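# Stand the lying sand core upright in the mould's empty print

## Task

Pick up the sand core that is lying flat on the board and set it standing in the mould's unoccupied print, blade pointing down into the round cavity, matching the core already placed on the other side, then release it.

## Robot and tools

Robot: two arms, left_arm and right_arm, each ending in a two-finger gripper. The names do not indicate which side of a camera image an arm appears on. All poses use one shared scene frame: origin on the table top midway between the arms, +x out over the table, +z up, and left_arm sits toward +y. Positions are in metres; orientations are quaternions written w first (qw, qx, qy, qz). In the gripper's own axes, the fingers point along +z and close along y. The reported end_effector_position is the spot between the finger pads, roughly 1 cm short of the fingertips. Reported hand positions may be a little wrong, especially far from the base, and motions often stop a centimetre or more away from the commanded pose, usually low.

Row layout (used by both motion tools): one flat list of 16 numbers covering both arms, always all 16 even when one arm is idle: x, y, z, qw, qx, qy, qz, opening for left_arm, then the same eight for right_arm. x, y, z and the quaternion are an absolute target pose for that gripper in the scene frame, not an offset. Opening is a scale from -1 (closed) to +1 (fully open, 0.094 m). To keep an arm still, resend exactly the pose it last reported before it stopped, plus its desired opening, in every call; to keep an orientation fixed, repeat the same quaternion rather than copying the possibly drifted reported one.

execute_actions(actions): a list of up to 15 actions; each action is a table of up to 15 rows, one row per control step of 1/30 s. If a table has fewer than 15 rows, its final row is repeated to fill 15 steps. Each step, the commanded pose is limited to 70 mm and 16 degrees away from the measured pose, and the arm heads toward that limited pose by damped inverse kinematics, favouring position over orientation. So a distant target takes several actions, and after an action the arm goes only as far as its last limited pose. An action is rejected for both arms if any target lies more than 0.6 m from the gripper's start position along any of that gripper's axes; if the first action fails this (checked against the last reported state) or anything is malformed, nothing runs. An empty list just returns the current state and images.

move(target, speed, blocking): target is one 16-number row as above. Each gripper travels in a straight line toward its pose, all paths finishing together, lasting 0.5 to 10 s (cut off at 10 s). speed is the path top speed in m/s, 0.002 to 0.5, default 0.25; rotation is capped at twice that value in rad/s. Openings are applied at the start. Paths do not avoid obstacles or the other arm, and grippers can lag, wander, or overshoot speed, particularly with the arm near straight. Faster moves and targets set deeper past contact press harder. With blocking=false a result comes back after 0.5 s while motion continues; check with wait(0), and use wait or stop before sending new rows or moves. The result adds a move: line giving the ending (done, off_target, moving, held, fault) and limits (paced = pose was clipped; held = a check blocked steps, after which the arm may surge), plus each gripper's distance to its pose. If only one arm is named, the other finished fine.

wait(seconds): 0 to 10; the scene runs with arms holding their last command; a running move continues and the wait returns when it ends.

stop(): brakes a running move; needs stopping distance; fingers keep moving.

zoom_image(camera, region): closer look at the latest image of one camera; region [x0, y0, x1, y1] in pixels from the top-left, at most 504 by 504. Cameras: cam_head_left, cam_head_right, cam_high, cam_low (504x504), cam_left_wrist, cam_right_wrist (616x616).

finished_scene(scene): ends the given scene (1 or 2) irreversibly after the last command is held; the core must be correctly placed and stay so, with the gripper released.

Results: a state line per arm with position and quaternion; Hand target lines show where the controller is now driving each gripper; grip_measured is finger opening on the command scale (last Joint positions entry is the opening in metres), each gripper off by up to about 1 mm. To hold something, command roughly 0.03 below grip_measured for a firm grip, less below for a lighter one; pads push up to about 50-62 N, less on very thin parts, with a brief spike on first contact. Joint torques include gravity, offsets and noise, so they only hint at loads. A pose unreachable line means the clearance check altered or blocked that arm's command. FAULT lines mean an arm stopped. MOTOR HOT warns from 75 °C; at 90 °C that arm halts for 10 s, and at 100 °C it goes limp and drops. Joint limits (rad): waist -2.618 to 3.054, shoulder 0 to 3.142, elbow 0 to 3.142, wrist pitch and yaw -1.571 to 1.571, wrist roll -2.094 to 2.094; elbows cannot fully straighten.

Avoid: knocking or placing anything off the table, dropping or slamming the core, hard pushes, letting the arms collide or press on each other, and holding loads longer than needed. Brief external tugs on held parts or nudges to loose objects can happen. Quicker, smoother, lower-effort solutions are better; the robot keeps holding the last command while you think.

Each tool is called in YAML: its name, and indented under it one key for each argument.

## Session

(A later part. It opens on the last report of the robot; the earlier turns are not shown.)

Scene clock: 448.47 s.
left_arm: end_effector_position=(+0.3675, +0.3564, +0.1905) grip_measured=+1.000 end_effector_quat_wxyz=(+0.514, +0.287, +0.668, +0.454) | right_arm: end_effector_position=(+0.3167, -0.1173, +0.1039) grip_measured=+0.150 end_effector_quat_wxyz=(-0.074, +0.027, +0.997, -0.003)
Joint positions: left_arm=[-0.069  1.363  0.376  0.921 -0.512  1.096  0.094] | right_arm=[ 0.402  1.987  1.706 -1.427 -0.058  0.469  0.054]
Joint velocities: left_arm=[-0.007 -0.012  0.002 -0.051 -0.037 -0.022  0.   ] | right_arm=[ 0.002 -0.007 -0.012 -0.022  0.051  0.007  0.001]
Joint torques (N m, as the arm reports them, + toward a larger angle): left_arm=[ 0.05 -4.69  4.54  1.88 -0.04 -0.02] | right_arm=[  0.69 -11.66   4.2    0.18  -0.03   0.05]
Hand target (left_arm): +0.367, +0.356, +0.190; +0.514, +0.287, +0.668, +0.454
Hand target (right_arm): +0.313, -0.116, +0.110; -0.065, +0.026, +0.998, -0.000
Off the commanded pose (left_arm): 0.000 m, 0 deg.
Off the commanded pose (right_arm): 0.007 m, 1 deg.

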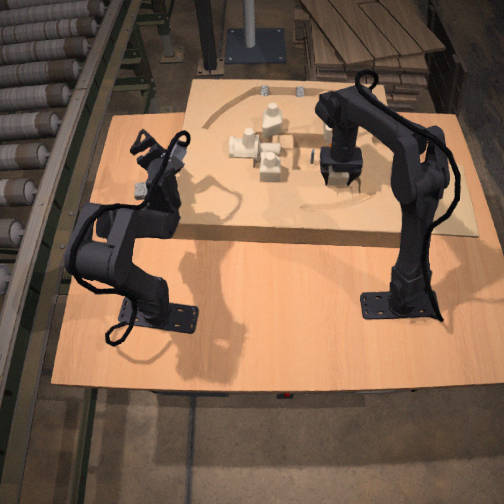

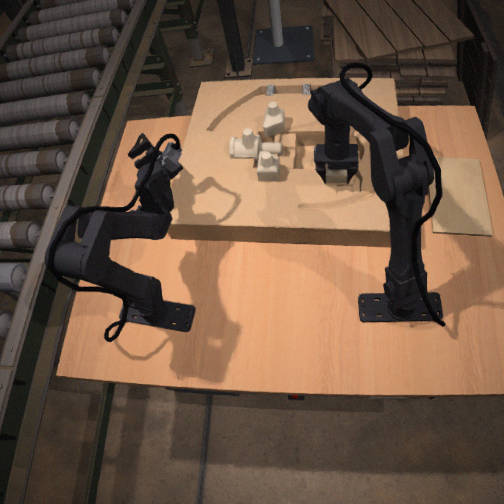

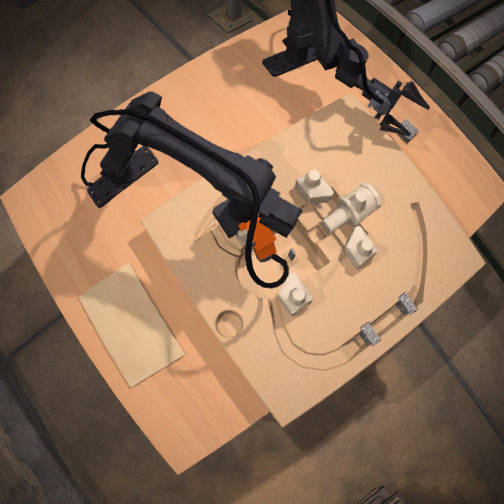

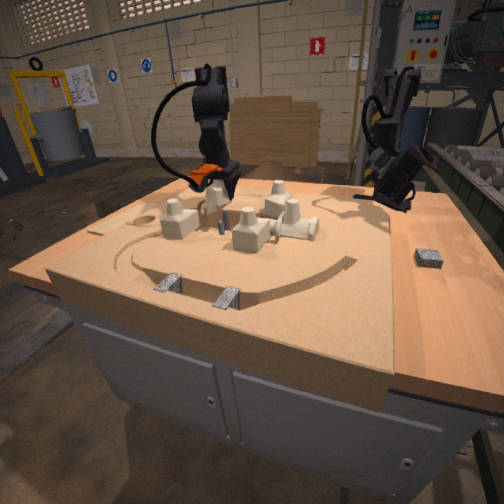

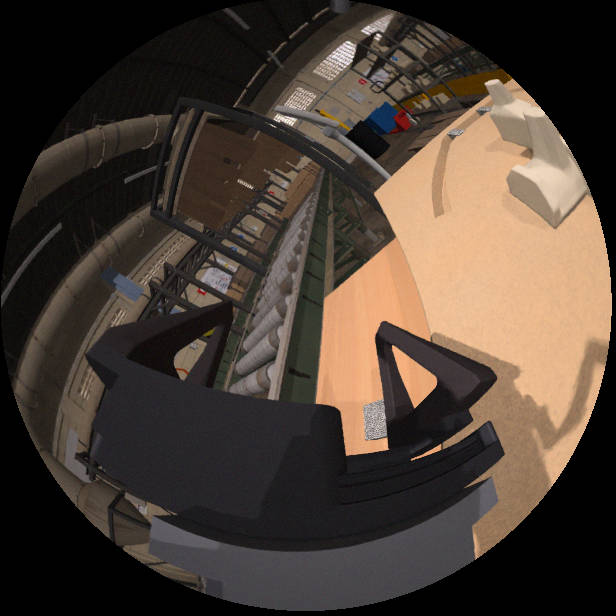

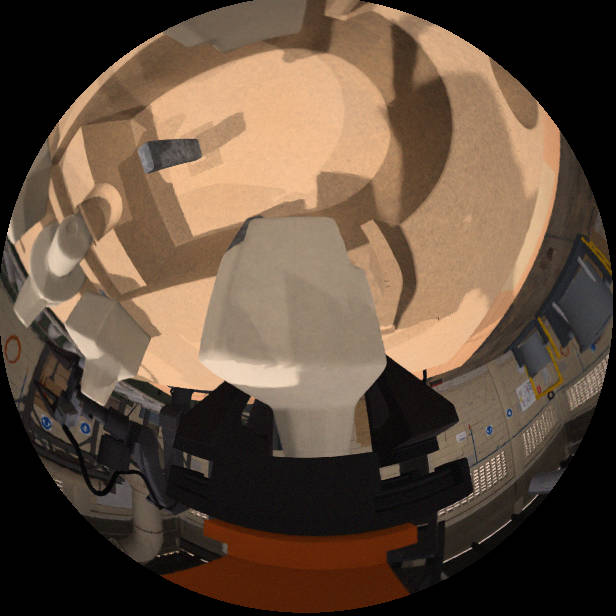

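The core looks seated. Next I'll release it and check.

execute_actions:
  actions:
    - [[0.3675,0.3564,0.1905,0.514,0.287,0.668,0.454,1,0.314,-0.1165,0.116,-0.065,0.026,0.997,0,0.16]]
    - [[0.3675,0.3564,0.1905,0.514,0.287,0.668,0.454,1,0.314,-0.1165,0.116,-0.065,0.026,0.997,0,0.5]]
    - [[0.3675,0.3564,0.1905,0.514,0.287,0.668,0.454,1,0.312,-0.1165,0.14,-0.065,0.026,0.997,0,0.5]]
    - [[0.3675,0.3564,0.1905,0.514,0.287,0.668,0.454,1,0.305,-0.1165,0.17,-0.04,0.026,0.997,0,0.5]]
    - [[0.3675,0.3564,0.1905,0.514,0.287,0.668,0.454,1,0.29,-0.13,0.20,0.0,0.026,0.997,0,0.5]]
    - [[0.3675,0.3564,0.1905,0.514,0.287,0.668,0.454,1,0.26,-0.17,0.21,0.05,0.026,0.997,0,0.5]]
    - [[0.3675,0.3564,0.1905,0.514,0.287,0.668,0.454,1,0.24,-0.21,0.21,0.08,0.026,0.997,0,0.5]]

zoom_image:
  camera: "cam_low"
  region: [155,155,255,255]

zoom_image:
  camera: "cam_head_right"
  region: [250,90,370,210]

Scene clock: 457.07 s.
left_arm: end_effector_position=(+0.3675, +0.3564, +0.1905) grip_measured=+1.000 end_effector_quat_wxyz=(+0.514, +0.287, +0.668, +0.454) | right_arm: end_effector_position=(+0.2390, -0.2080, +0.2086) grip_measured=+0.498 end_effector_quat_wxyz=(+0.069, +0.030, +0.997, -0.001)
Joint positions: left_arm=[-0.069  1.363  0.376  0.921 -0.512  1.096  0.094] | right_arm=[ 0.264  1.37   1.442 -1.511  0.045  0.338  0.07 ]
Joint velocities: left_arm=[ 0.007  0.002  0.002 -0.007  0.007  0.007  0.   ] | right_arm=[ 0.002  0.012 -0.002  0.051 -0.007 -0.037  0.   ]
Joint torques (N m, as the arm reports them, + toward a larger angle): left_arm=[-0.01 -4.69  4.53  1.91  0.   -0.02] | right_arm=[-0.63 -4.96  4.91  0.75  0.05 -0.13]
Hand target (left_arm): +0.367, +0.356, +0.191; +0.514, +0.287, +0.668, +0.454
Hand target (right_arm): +0.240, -0.210, +0.210; +0.081, +0.026, +0.996, -0.000
Off the commanded pose (left_arm): 0.000 m, 0 deg.
Off the commanded pose (right_arm): 0.003 m, 1 deg.

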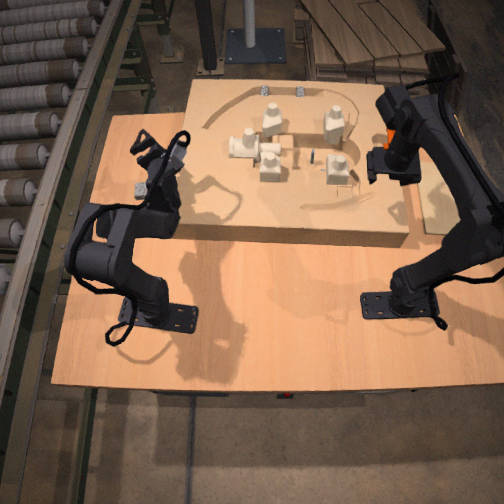

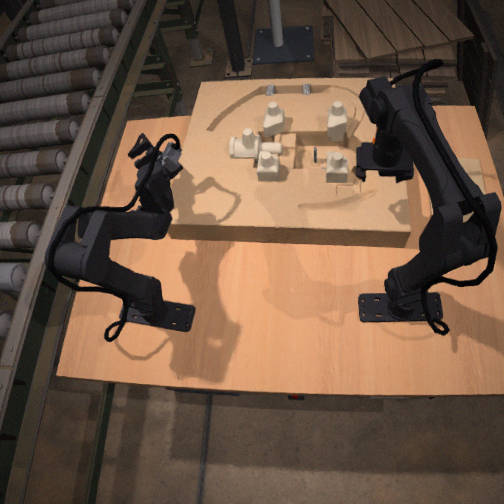

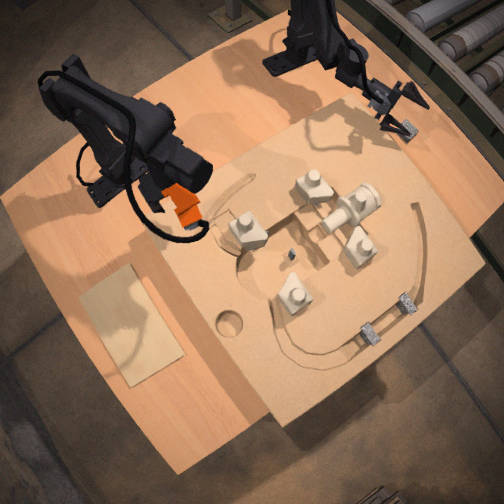

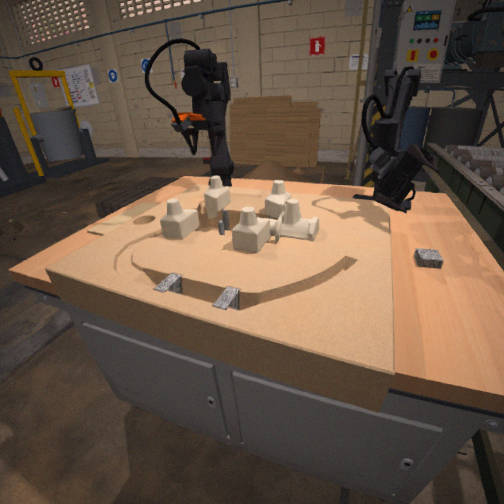

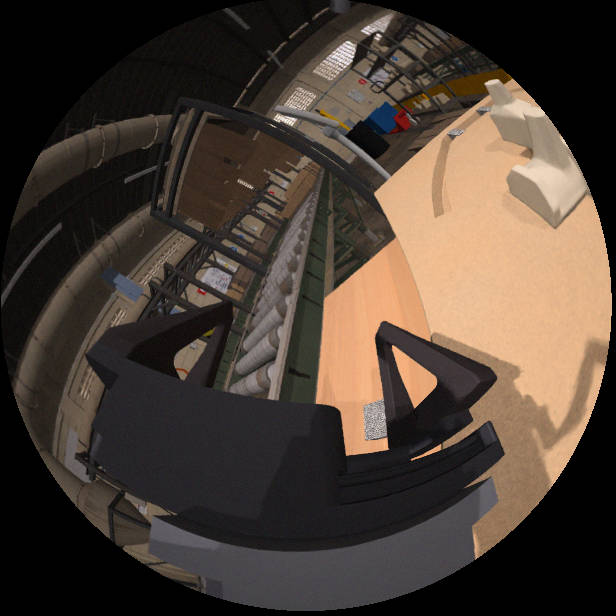

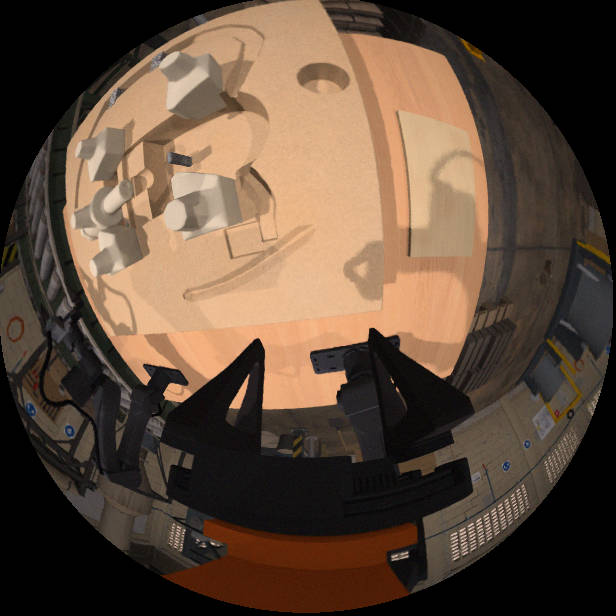

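Region (155, 155, 255, 255) of cam_low's 504x504 image, scaled by 5.040, with more detail than that image has.

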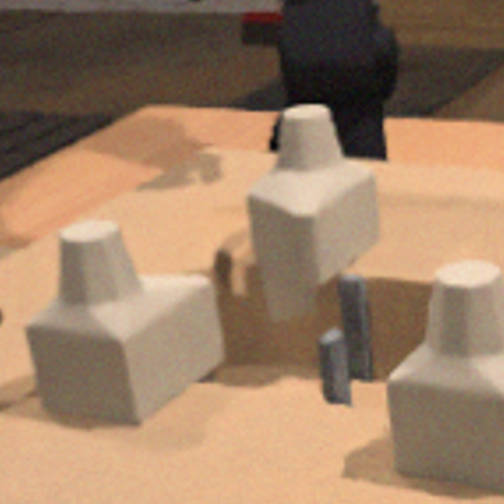

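Region (250, 90, 370, 210) of cam_head_right's 504x504 image, scaled by 4.200, with more detail than that image has.

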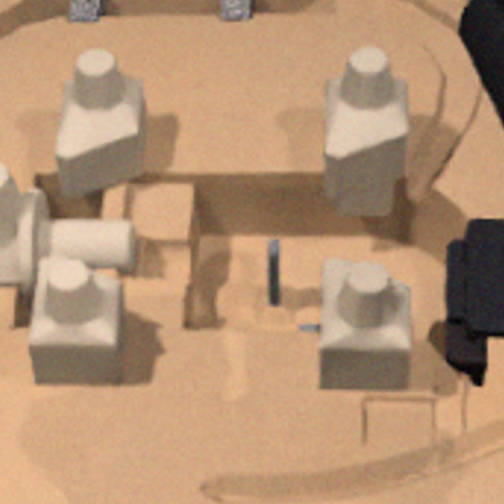

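The core is seated flush in its print.

finished_scene:
  scene: 2

The scene is finished: the task was done.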